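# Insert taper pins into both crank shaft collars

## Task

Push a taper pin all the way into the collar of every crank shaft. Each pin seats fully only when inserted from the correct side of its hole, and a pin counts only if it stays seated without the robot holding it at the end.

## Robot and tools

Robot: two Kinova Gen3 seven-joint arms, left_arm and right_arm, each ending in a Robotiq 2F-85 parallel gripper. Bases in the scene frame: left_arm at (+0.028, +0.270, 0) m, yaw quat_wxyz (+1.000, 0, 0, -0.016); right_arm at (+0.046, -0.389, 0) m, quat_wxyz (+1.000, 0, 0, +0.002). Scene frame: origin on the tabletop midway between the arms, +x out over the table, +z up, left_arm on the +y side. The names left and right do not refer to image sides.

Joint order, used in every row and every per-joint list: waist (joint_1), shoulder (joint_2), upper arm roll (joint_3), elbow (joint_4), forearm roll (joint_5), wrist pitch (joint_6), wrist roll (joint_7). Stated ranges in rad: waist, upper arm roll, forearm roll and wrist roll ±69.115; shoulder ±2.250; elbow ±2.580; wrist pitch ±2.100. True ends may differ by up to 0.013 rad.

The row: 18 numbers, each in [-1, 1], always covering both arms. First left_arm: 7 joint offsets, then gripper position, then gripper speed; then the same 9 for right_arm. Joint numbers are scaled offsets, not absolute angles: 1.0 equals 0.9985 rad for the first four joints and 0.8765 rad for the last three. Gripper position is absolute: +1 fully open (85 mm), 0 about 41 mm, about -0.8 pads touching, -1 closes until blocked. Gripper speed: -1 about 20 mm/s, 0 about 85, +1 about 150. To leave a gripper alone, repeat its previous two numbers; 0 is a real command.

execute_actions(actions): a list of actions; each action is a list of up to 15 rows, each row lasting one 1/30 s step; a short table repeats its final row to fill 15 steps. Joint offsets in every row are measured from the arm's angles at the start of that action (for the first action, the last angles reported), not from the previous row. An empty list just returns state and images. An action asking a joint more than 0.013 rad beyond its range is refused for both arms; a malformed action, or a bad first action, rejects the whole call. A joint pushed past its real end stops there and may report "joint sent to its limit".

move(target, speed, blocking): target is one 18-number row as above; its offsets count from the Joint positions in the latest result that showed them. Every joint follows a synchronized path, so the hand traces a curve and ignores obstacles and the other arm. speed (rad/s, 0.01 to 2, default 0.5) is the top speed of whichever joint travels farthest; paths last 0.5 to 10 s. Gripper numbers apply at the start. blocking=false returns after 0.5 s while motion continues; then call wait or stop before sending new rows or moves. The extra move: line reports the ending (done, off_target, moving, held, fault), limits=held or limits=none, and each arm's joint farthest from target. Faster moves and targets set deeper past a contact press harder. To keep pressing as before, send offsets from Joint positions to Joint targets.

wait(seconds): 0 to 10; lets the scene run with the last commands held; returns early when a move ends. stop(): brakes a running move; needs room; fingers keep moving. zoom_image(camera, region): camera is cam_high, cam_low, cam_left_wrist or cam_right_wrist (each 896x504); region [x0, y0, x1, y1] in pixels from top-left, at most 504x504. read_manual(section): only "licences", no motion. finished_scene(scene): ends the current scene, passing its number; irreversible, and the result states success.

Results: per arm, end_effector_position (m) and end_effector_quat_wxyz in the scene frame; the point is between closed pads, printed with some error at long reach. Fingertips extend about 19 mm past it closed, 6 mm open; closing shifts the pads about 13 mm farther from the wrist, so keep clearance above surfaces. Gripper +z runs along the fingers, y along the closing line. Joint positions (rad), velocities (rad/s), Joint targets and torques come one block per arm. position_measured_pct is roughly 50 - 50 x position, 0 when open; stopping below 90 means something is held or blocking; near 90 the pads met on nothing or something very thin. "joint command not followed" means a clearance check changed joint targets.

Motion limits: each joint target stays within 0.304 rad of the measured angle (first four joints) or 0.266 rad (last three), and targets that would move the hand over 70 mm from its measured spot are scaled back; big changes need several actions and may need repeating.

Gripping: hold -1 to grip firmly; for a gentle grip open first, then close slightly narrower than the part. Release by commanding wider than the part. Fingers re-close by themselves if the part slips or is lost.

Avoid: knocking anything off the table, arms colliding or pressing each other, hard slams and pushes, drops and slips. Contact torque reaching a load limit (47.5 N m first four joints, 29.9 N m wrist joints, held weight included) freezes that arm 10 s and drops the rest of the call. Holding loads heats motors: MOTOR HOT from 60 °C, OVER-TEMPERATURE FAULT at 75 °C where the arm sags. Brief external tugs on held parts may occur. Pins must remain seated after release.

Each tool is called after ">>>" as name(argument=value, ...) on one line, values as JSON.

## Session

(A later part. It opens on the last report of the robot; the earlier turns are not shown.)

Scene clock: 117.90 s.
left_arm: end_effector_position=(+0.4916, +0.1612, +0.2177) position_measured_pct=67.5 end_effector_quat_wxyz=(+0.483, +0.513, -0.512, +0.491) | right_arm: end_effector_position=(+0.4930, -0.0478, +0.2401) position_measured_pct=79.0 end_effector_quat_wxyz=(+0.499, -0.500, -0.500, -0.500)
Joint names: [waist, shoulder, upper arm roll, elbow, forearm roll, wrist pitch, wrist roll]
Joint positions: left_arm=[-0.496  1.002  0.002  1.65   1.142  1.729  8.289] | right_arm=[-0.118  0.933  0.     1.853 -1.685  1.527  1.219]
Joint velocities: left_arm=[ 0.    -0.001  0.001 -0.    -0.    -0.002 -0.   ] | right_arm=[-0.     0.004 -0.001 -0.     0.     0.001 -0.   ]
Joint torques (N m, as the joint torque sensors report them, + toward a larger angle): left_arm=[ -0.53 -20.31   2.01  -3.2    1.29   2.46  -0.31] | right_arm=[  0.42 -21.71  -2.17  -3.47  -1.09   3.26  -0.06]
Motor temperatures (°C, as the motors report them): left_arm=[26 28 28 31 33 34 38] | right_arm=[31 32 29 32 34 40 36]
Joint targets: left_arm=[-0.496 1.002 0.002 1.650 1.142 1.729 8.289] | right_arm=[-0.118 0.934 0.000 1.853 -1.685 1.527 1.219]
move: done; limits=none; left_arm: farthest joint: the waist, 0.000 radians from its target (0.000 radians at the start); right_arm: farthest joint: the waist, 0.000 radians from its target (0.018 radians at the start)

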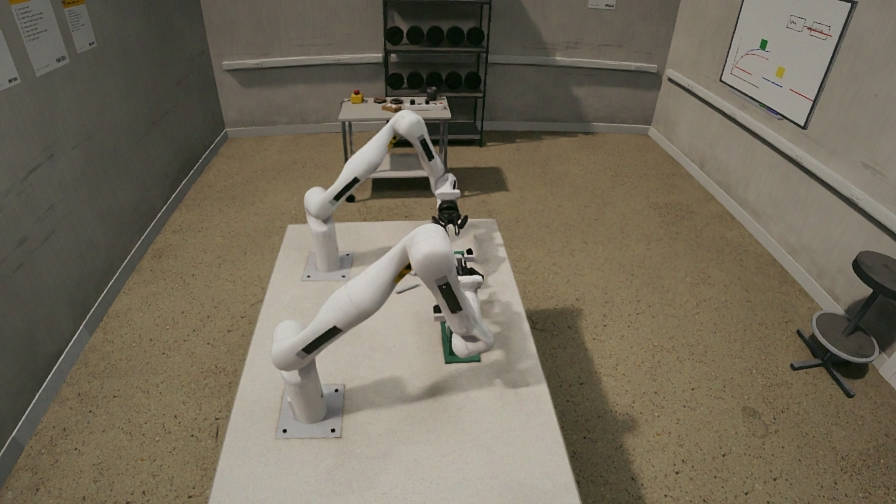

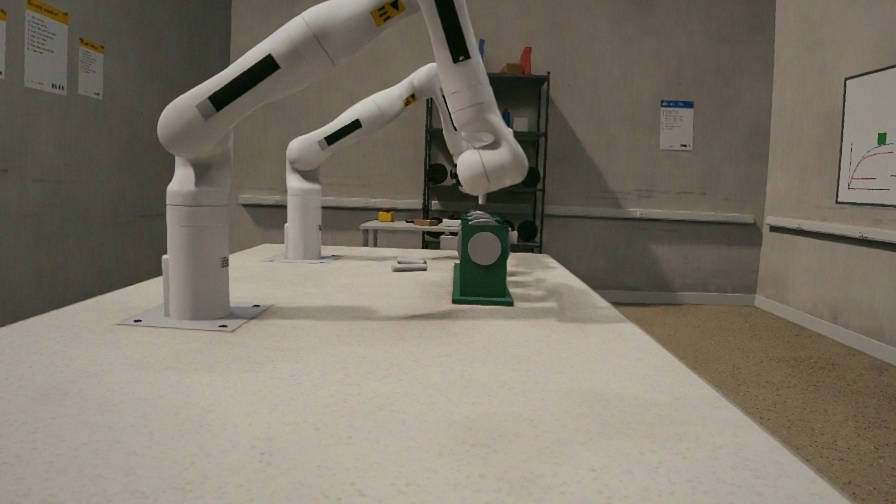

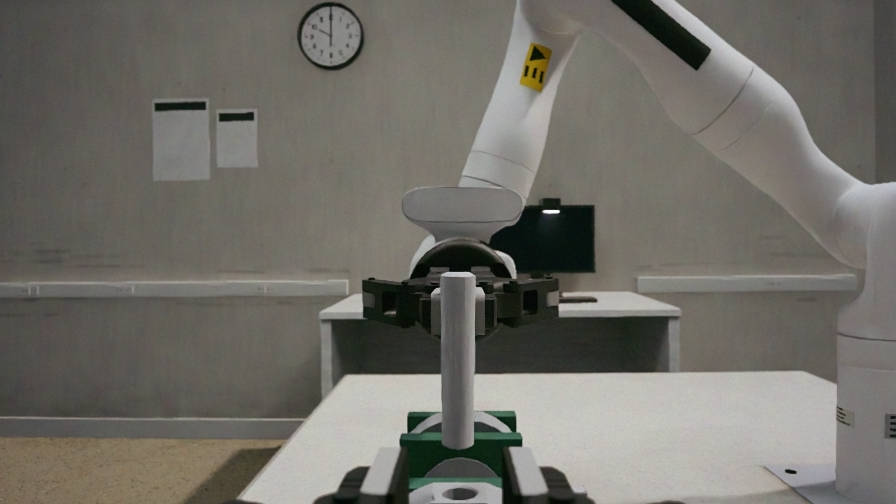

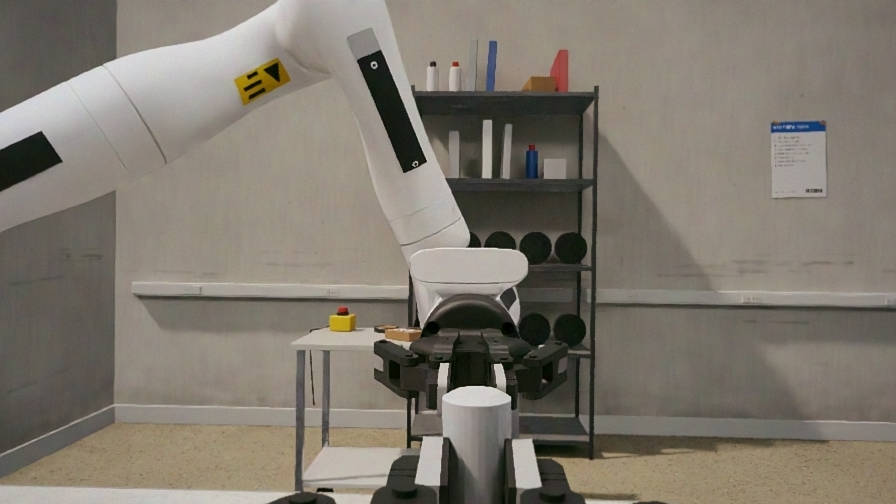

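Descend 20 mm.

>>> move(target=[0,0,0,0,0,0,0,-0.35,-1,0,0.0447,0,-0.0085,0.0023,-0.0046,0.0426,-1,0], speed=0.05)

>>> zoom_image(camera="cam_left_wrist", region=[390,380,530,504])

Scene clock: 119.20 s.
left_arm: end_effector_position=(+0.4916, +0.1612, +0.2177) position_measured_pct=67.5 end_effector_quat_wxyz=(+0.483, +0.513, -0.512, +0.491) | right_arm: end_effector_position=(+0.4929, -0.0478, +0.2183) position_measured_pct=79.0 end_effector_quat_wxyz=(+0.497, -0.502, -0.503, -0.498)
Joint names: [waist, shoulder, upper arm roll, elbow, forearm roll, wrist pitch, wrist roll]
Joint positions: left_arm=[-0.496  1.002  0.002  1.65   1.142  1.729  8.289] | right_arm=[-0.118  0.978  0.     1.844 -1.683  1.523  1.256]
Joint velocities: left_arm=[-0.    -0.    -0.002  0.     0.     0.001 -0.   ] | right_arm=[-0.     0.003  0.002 -0.     0.     0.001 -0.   ]
Joint torques (N m, as the joint torque sensors report them, + toward a larger angle): left_arm=[ -0.32 -20.71   2.15  -3.     1.06   2.44  -0.31] | right_arm=[ -0.12 -21.17  -2.03  -2.86  -1.16   3.18   0.04]
Motor temperatures (°C, as the motors report them): left_arm=[26 28 28 31 33 34 38] | right_arm=[31 32 29 32 34 40 36]
Joint targets: left_arm=[-0.496 1.002 0.002 1.650 1.142 1.729 8.289] | right_arm=[-0.118 0.978 0.000 1.844 -1.683 1.523 1.256]
move: done; limits=none; left_arm: farthest joint: the waist, 0.000 radians from its target (0.000 radians at the start); right_arm: farthest joint: the waist, 0.000 radians from its target (0.000 radians at the start)

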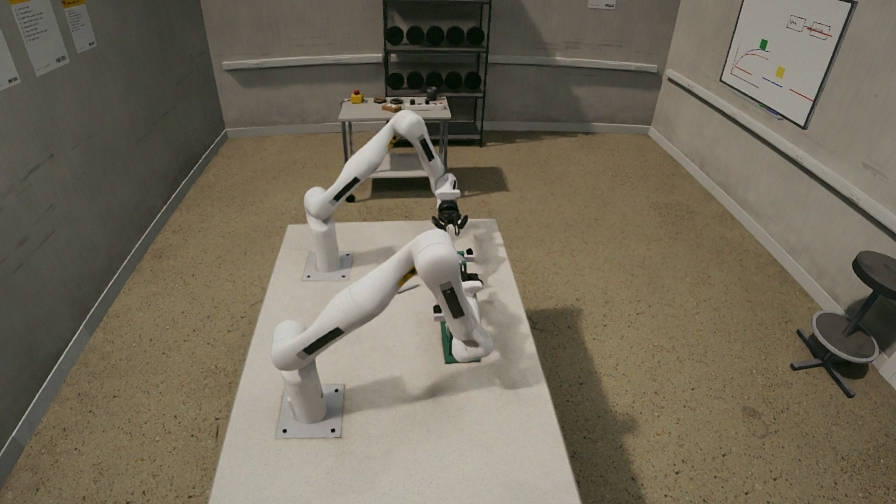

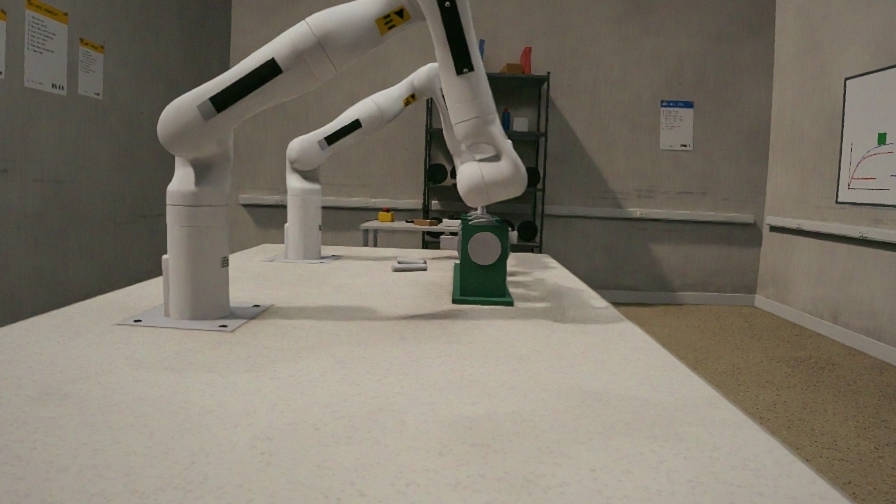

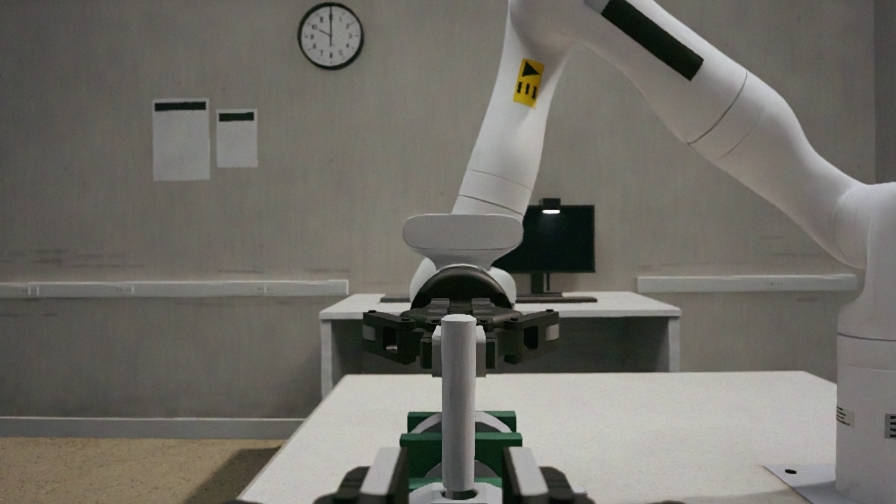

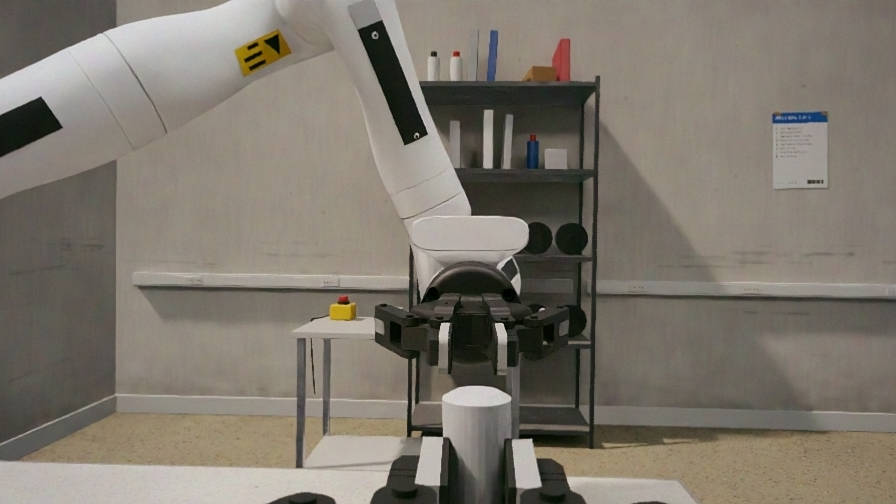

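Region (390, 380, 530, 504) of cam_left_wrist's 896x504 image, scaled by 3.600; it fills the top 446 rows of this view, and the rest is white.

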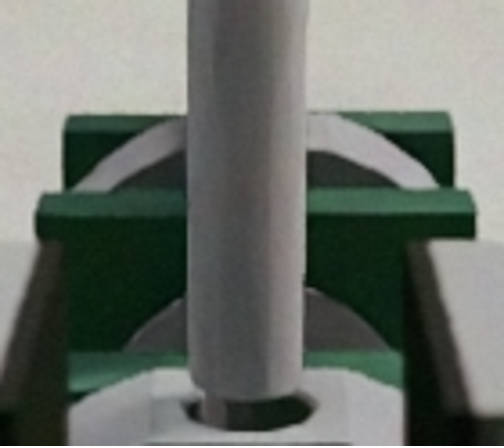

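>>> move(target=[0,0,0,0,0,0,0,-0.35,-1,0,0.022,0,-0.004,-0.004,0.0122,0.0194,-1,0], speed=0.025)

>>> zoom_image(camera="cam_left_wrist", region=[390,380,530,504])

Scene clock: 120.97 s.
left_arm: end_effector_position=(+0.4916, +0.1612, +0.2177) position_measured_pct=67.5 end_effector_quat_wxyz=(+0.483, +0.513, -0.512, +0.491) | right_arm: end_effector_position=(+0.4926, -0.0480, +0.2128) position_measured_pct=79.0 end_effector_quat_wxyz=(+0.499, -0.499, -0.500, -0.501)
Joint names: [waist, shoulder, upper arm roll, elbow, forearm roll, wrist pitch, wrist roll]
Joint positions: left_arm=[-0.496  1.002  0.002  1.65   1.142  1.729  8.289] | right_arm=[-0.117  0.998  0.     1.84  -1.687  1.535  1.273]
Joint velocities: left_arm=[-0.     0.     0.002  0.001  0.     0.001  0.   ] | right_arm=[ 0.     0.     0.001  0.002 -0.     0.001  0.   ]
Joint torques (N m, as the joint torque sensors report them, + toward a larger angle): left_arm=[ -0.24 -20.72   2.63  -3.07   1.13   2.47  -0.09] | right_arm=[ -0.86 -19.85  -1.26  -3.11  -0.92   2.19   0.07]
Motor temperatures (°C, as the motors report them): left_arm=[26 28 28 31 33 34 38] | right_arm=[31 32 29 32 34 40 36]
Joint targets: left_arm=[-0.496 1.002 0.002 1.650 1.142 1.729 8.289] | right_arm=[-0.118 1.000 0.000 1.840 -1.687 1.534 1.273]
move: done; limits=none; left_arm: farthest joint: the waist, 0.000 radians from its target (0.000 radians at the start); right_arm: farthest joint: the shoulder, 0.002 radians from its target (0.022 radians at the start)

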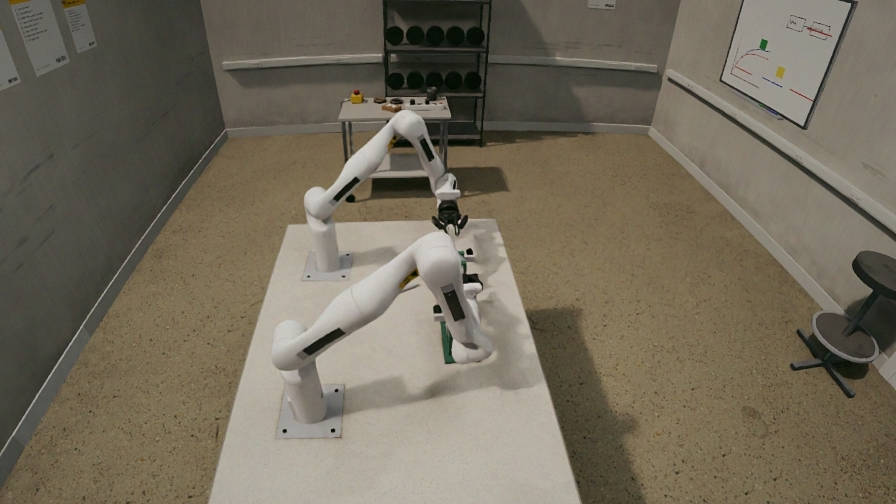

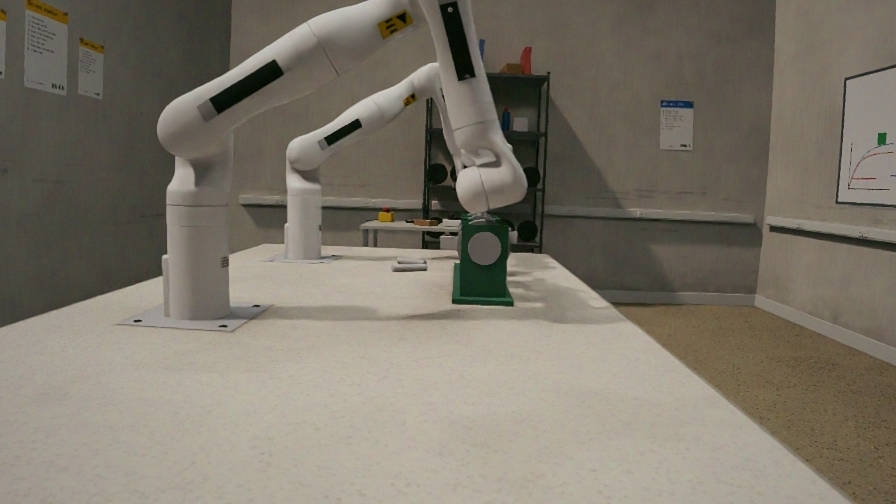

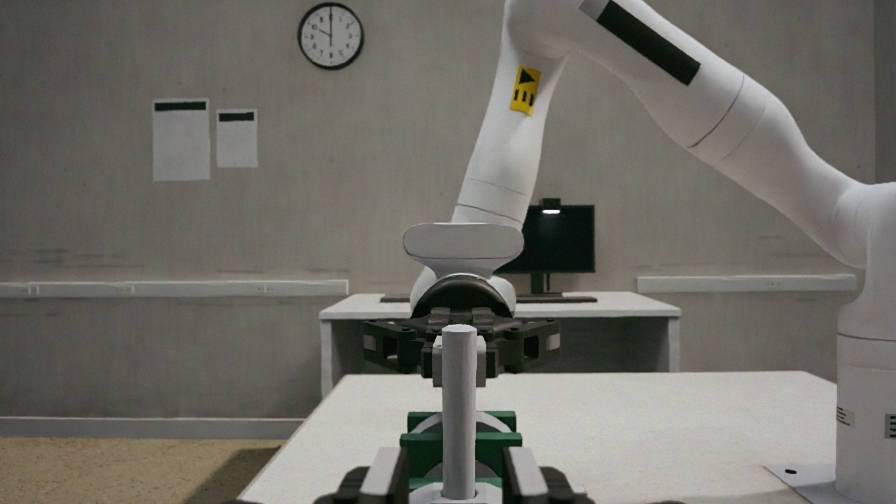

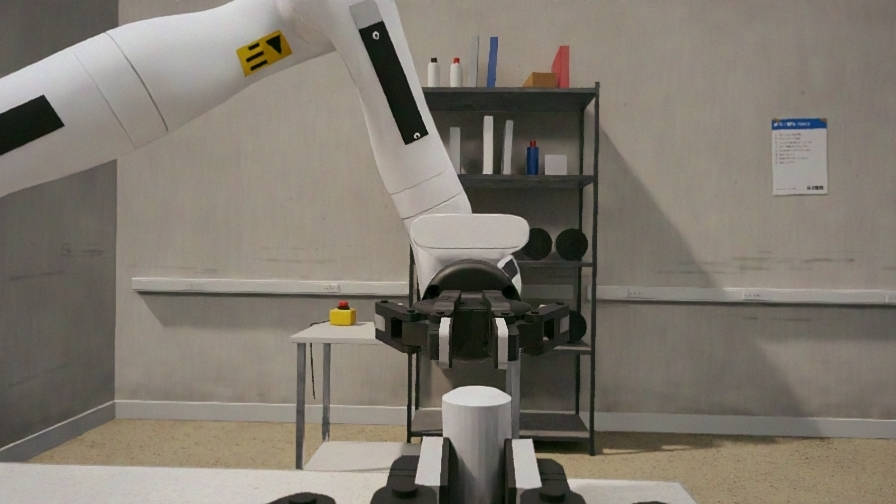

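Region (390, 380, 530, 504) of cam_left_wrist's 896x504 image, scaled by 3.600; it fills the top 446 rows of this view, and the rest is white.

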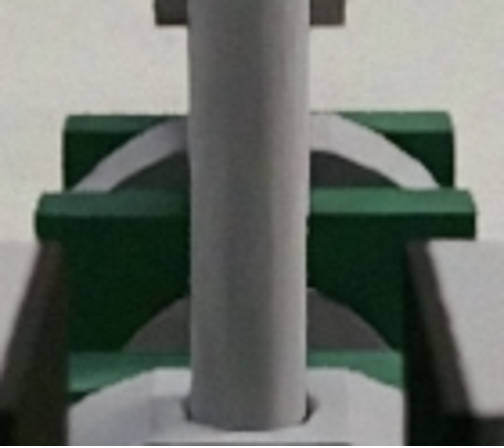

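On the +y chamfer; shift −1.5 mm y and descend.

>>> move(target=[0,0,0,0,0,0,0,-0.35,-1,0.003,0,0,0,0.0034,0,0,-1,0], speed=0.02)

>>> move(target=[0,0,0,0,0,0,0,-0.35,-1,0,0.018,0,-0.0034,-0.0005,0.002,0.0155,-1,0], speed=0.02)

Scene clock: 121.93 s.
left_arm: end_effector_position=(+0.4916, +0.1612, +0.2177) position_measured_pct=67.5 end_effector_quat_wxyz=(+0.483, +0.513, -0.512, +0.491) | right_arm: end_effector_position=(+0.4928, -0.0494, +0.2125) position_measured_pct=79.0 end_effector_quat_wxyz=(+0.499, -0.500, -0.501, -0.501)
Joint names: [waist, shoulder, upper arm roll, elbow, forearm roll, wrist pitch, wrist roll]
Joint positions: left_arm=[-0.496  1.002  0.002  1.65   1.142  1.729  8.289] | right_arm=[-0.114  0.998  0.     1.84  -1.684  1.535  1.273]
Joint velocities: left_arm=[-0.001 -0.    -0.001 -0.     0.     0.001  0.   ] | right_arm=[ 0.    -0.002  0.001  0.001 -0.    -0.    -0.   ]
Joint torques (N m, as the joint torque sensors report them, + toward a larger angle): left_arm=[ -0.13 -20.87   1.8   -3.2    1.33   2.42  -0.02] | right_arm=[ -0.08 -21.34  -2.33  -3.09  -0.82   3.41   0.1 ]
Motor temperatures (°C, as the motors report them): left_arm=[26 28 28 31 33 34 38] | right_arm=[31 32 29 32 34 40 36]
Joint targets: left_arm=[-0.496 1.002 0.002 1.650 1.142 1.729 8.289] | right_arm=[-0.114 0.998 0.000 1.840 -1.684 1.535 1.273]
move: done; limits=none; left_arm: farthest joint: the waist, 0.000 radians from its target (0.000 radians at the start); right_arm: farthest joint: the waist, 0.000 radians from its target (0.003 radians at the start)

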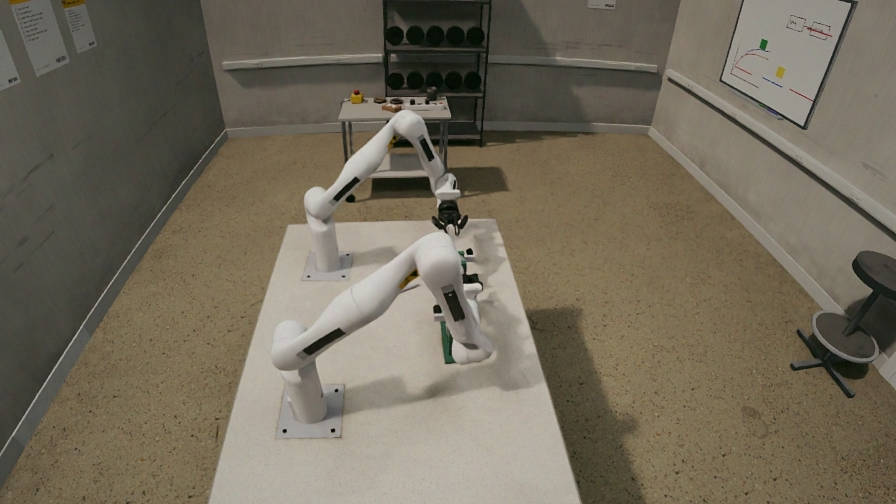

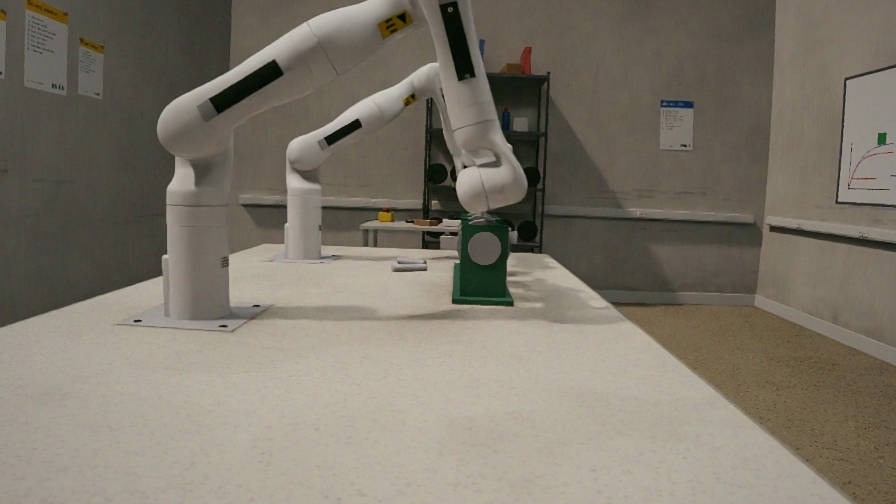

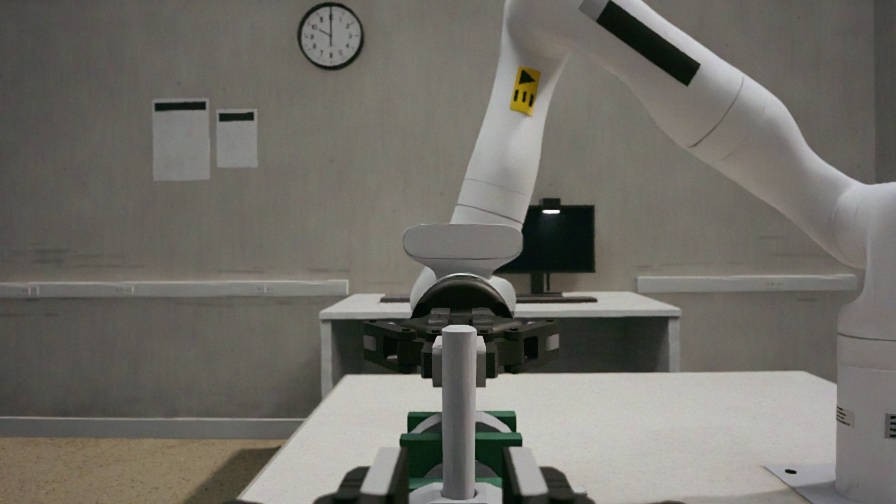

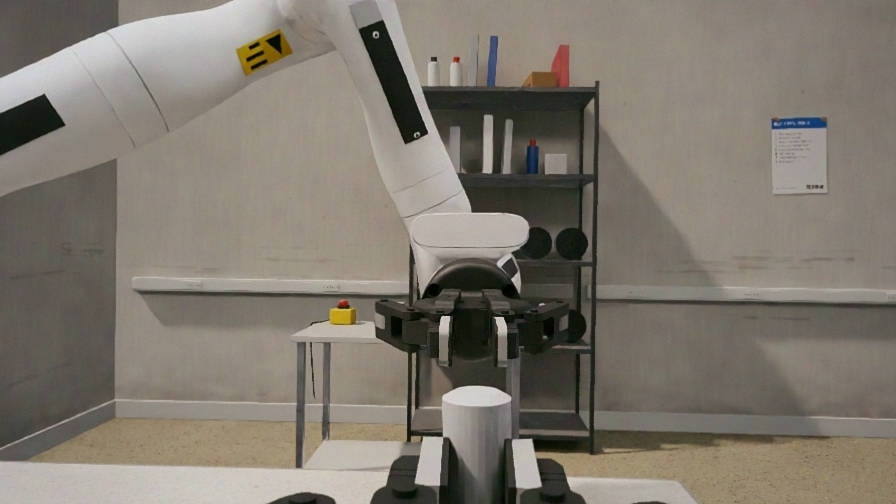

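Scene clock: 123.07 s.
left_arm: end_effector_position=(+0.4916, +0.1612, +0.2177) position_measured_pct=67.5 end_effector_quat_wxyz=(+0.483, +0.513, -0.512, +0.491) | right_arm: end_effector_position=(+0.4924, -0.0494, +0.2048) position_measured_pct=79.0 end_effector_quat_wxyz=(+0.499, -0.500, -0.500, -0.501)
Joint names: [waist, shoulder, upper arm roll, elbow, forearm roll, wrist pitch, wrist roll]
Joint positions: left_arm=[-0.496  1.002  0.002  1.65   1.142  1.729  8.289] | right_arm=[-0.114  1.016  0.     1.837 -1.684  1.537  1.287]
Joint velocities: left_arm=[ 0.001 -0.     0.     0.001 -0.    -0.001 -0.   ] | right_arm=[-0.     0.001  0.001  0.     0.     0.     0.   ]
Joint torques (N m, as the joint torque sensors report them, + toward a larger angle): left_arm=[  0.26 -20.83   2.3   -2.97   1.36   2.42  -0.26] | right_arm=[ -0.16 -21.62  -2.39  -2.74  -0.97   3.64  -0.07]
Motor temperatures (°C, as the motors report them): left_arm=[26 28 28 31 33 34 38] | right_arm=[31 32 29 32 34 40 36]
Joint targets: left_arm=[-0.496 1.002 0.002 1.650 1.142 1.729 8.289] | right_arm=[-0.114 1.016 0.000 1.837 -1.684 1.537 1.287]
move: done; limits=none; left_arm: farthest joint: the waist, 0.000 radians from its target (0.000 radians at the start); right_arm: farthest joint: the waist, 0.000 radians from its target (0.000 radians at the start)

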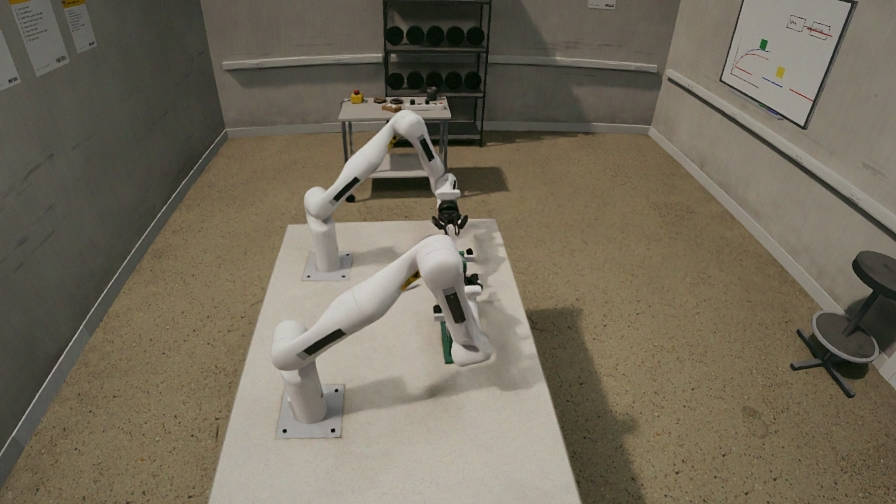

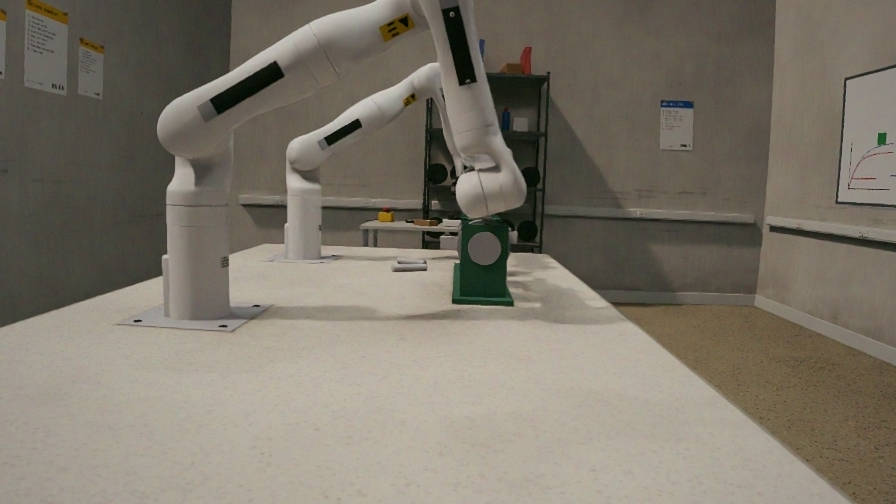

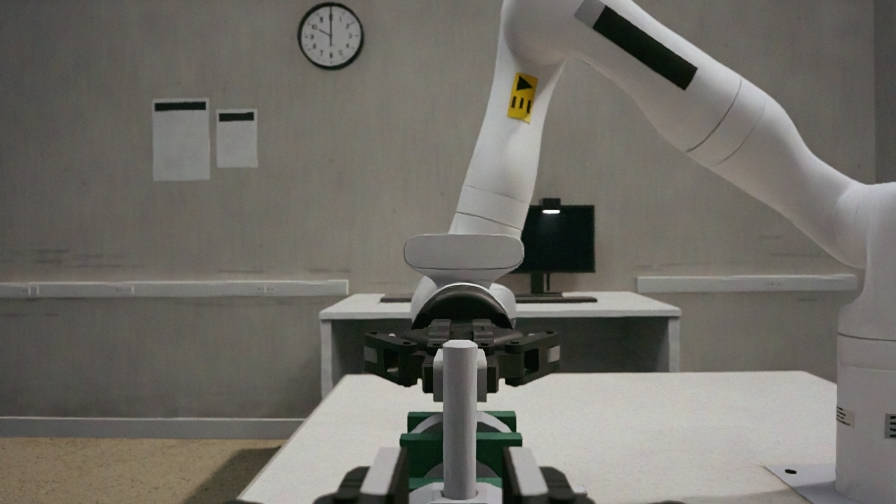

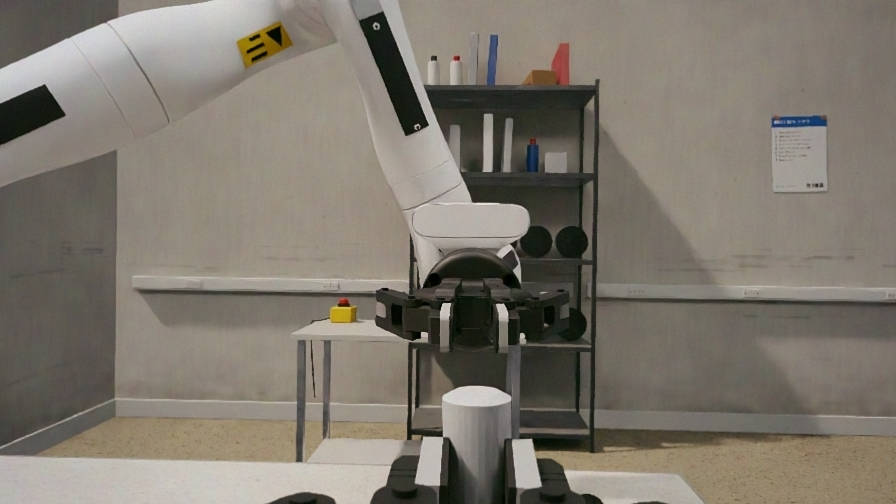

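>>> move(target=[0,0,0,0,0,0,0,-0.35,-1,0,0.018,0,-0.0045,-0.0005,0.002,0.0145,-1,0], speed=0.03)

>>> move(target=[0,0,0,0,0,0,0,-0.35,-1,0,0,0,0,0,0,0,-0.35,-1])

Scene clock: 124.13 s.
left_arm: end_effector_position=(+0.4916, +0.1612, +0.2177) position_measured_pct=67.5 end_effector_quat_wxyz=(+0.483, +0.513, -0.512, +0.491) | right_arm: end_effector_position=(+0.4922, -0.0494, +0.1973) position_measured_pct=79.0 end_effector_quat_wxyz=(+0.499, -0.500, -0.500, -0.501)
Joint names: [waist, shoulder, upper arm roll, elbow, forearm roll, wrist pitch, wrist roll]
Joint positions: left_arm=[-0.496  1.002  0.002  1.65   1.142  1.729  8.289] | right_arm=[-0.114  1.034  0.     1.832 -1.685  1.539  1.299]
Joint velocities: left_arm=[-0.    -0.    -0.003 -0.    -0.     0.001 -0.   ] | right_arm=[-0.     0.002 -0.001  0.    -0.    -0.    -0.   ]
Joint torques (N m, as the joint torque sensors report them, + toward a larger angle): left_arm=[ -0.24 -20.7    2.18  -3.14   1.31   2.64  -0.02] | right_arm=[ -0.33 -22.34  -2.3   -2.61  -0.89   3.32   0.08]
Motor temperatures (°C, as the motors report them): left_arm=[26 28 28 31 33 34 38] | right_arm=[31 32 29 32 34 40 36]
Joint targets: left_arm=[-0.496 1.002 0.002 1.650 1.142 1.729 8.289] | right_arm=[-0.114 1.034 0.000 1.832 -1.685 1.539 1.299]
move: done; limits=none; left_arm: farthest joint: the waist, 0.000 radians from its target (0.000 radians at the start); right_arm: farthest joint: the waist, 0.000 radians from its target (0.000 radians at the start)

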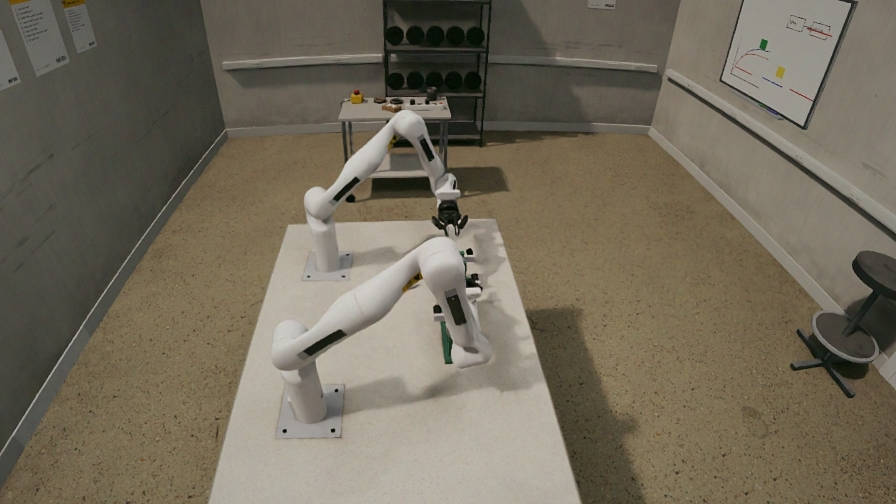

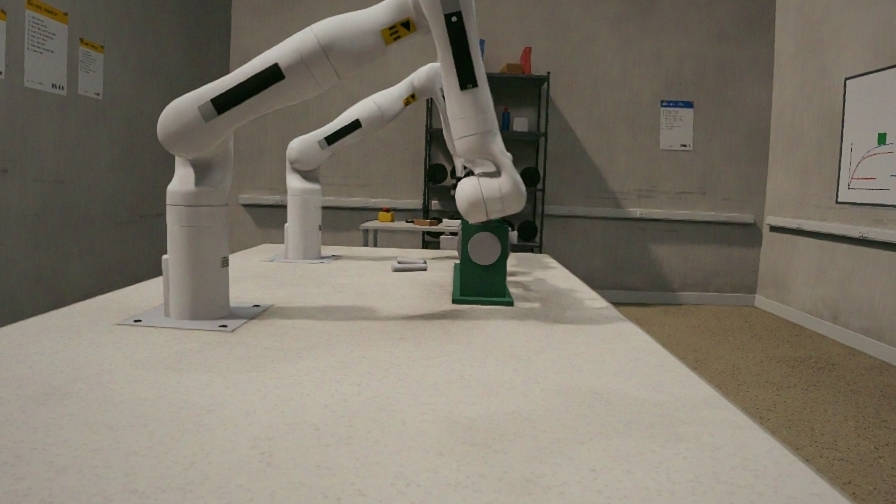

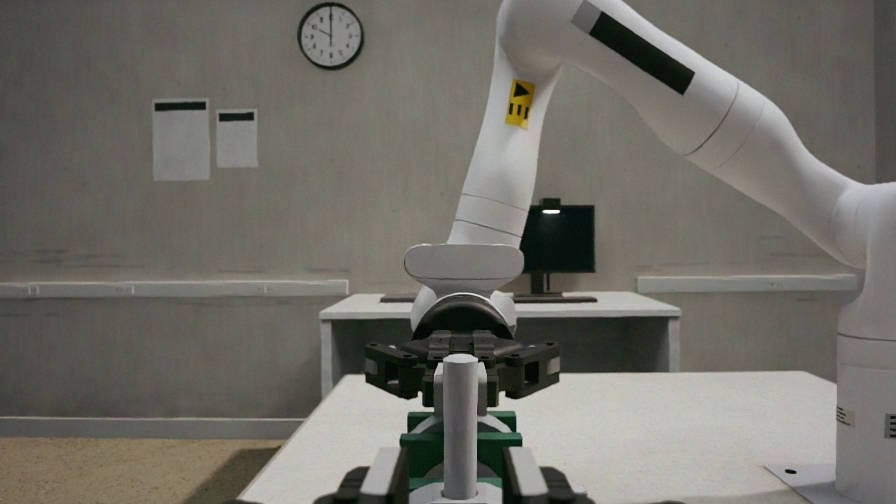

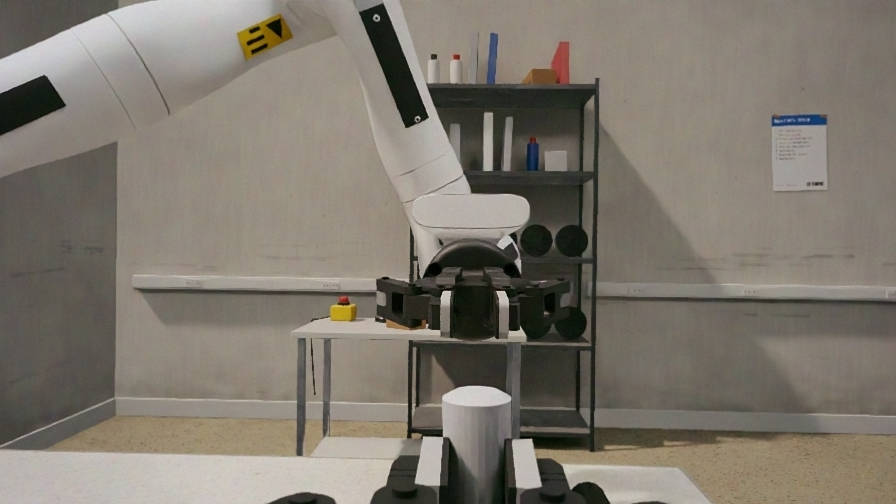

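Scene clock: 125.00 s.
left_arm: end_effector_position=(+0.4916, +0.1612, +0.2177) position_measured_pct=67.5 end_effector_quat_wxyz=(+0.483, +0.513, -0.512, +0.491) | right_arm: end_effector_position=(+0.4922, -0.0494, +0.1973) position_measured_pct=67.5 end_effector_quat_wxyz=(+0.499, -0.500, -0.500, -0.501)
Joint names: [waist, shoulder, upper arm roll, elbow, forearm roll, wrist pitch, wrist roll]
Joint positions: left_arm=[-0.496  1.002  0.002  1.65   1.142  1.729  8.289] | right_arm=[-0.114  1.034  0.     1.832 -1.685  1.539  1.299]
Joint velocities: left_arm=[-0.001  0.     0.001 -0.     0.     0.002  0.   ] | right_arm=[-0.  0. -0. -0. -0. -0. -0.]
Joint torques (N m, as the joint torque sensors report them, + toward a larger angle): left_arm=[  0.01 -20.63   2.5   -3.18   1.16   2.54  -0.24] | right_arm=[  0.05 -20.96  -1.75  -2.61  -0.66   2.94  -0.01]
Motor temperatures (°C, as the motors report them): left_arm=[26 28 28 31 33 34 38] | right_arm=[31 32 29 32 34 40 36]
Joint targets: left_arm=[-0.496 1.002 0.002 1.650 1.142 1.729 8.289] | right_arm=[-0.114 1.034 0.000 1.832 -1.685 1.539 1.299]
move: done; limits=none; left_arm: farthest joint: the waist, 0.000 radians from its target (0.000 radians at the start); right_arm: farthest joint: the waist, 0.000 radians from its target (0.000 radians at the start)

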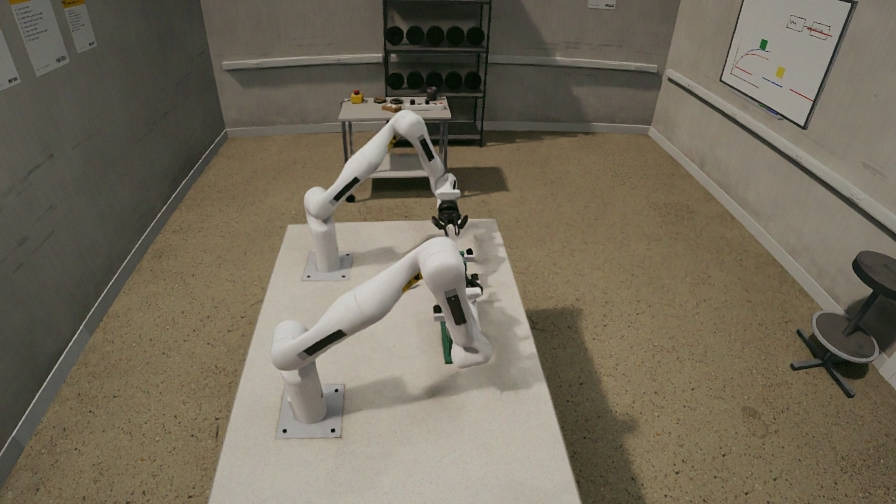

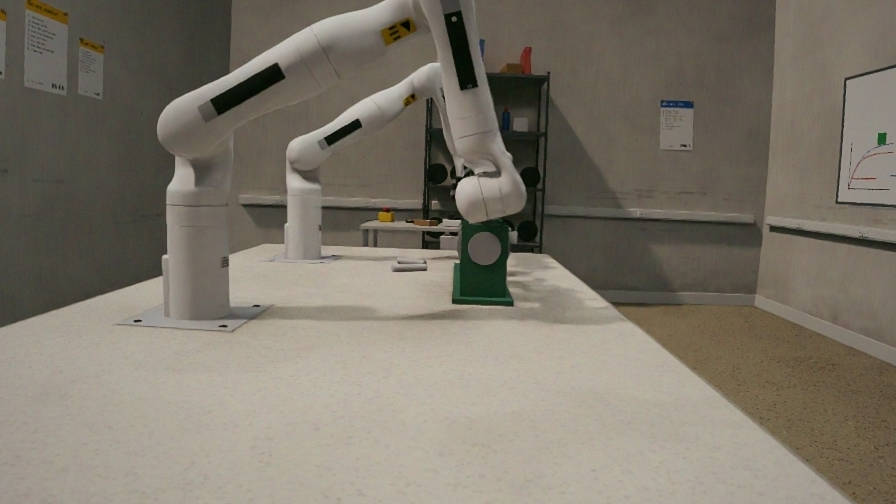

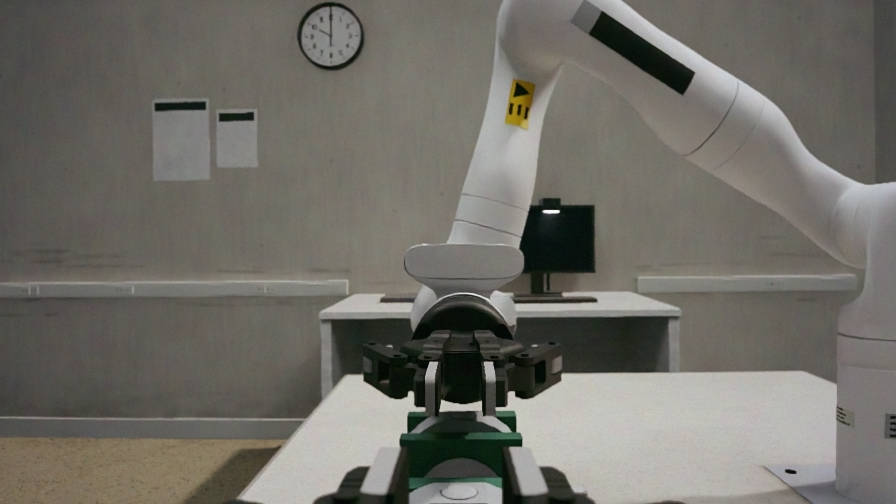

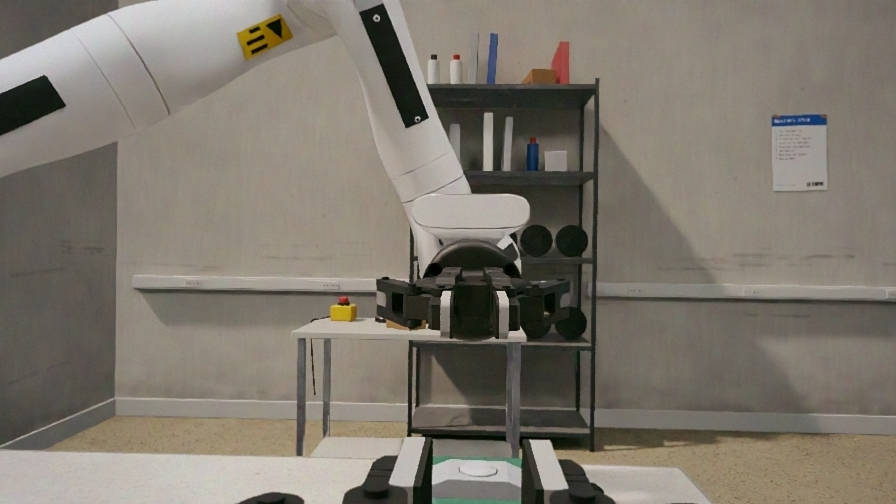

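Both appear seated.

>>> zoom_image(camera="cam_right_wrist", region=[420,430,540,504])

>>> zoom_image(camera="cam_left_wrist", region=[400,430,520,504])

Region (420, 430, 540, 504) of cam_right_wrist's 896x504 image, scaled by 4.200; it fills the top 311 rows of this view, and the rest is white.

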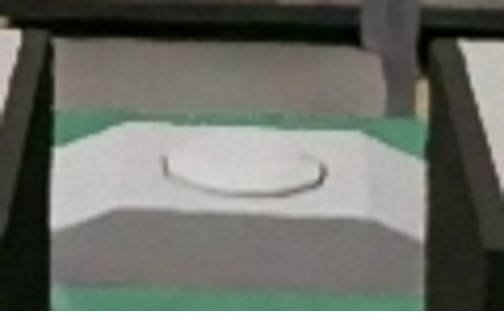

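Region (400, 430, 520, 504) of cam_left_wrist's 896x504 image, scaled by 4.200; it fills the top 311 rows of this view, and the rest is white.

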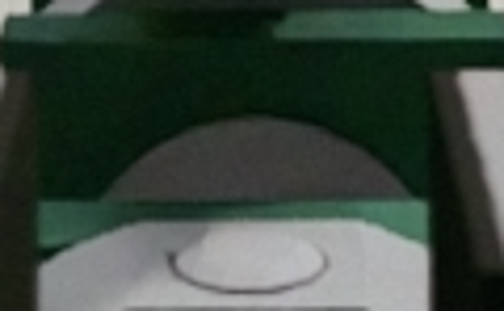

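>>> finished_scene(scene=2)

The scene is finished: the task was done.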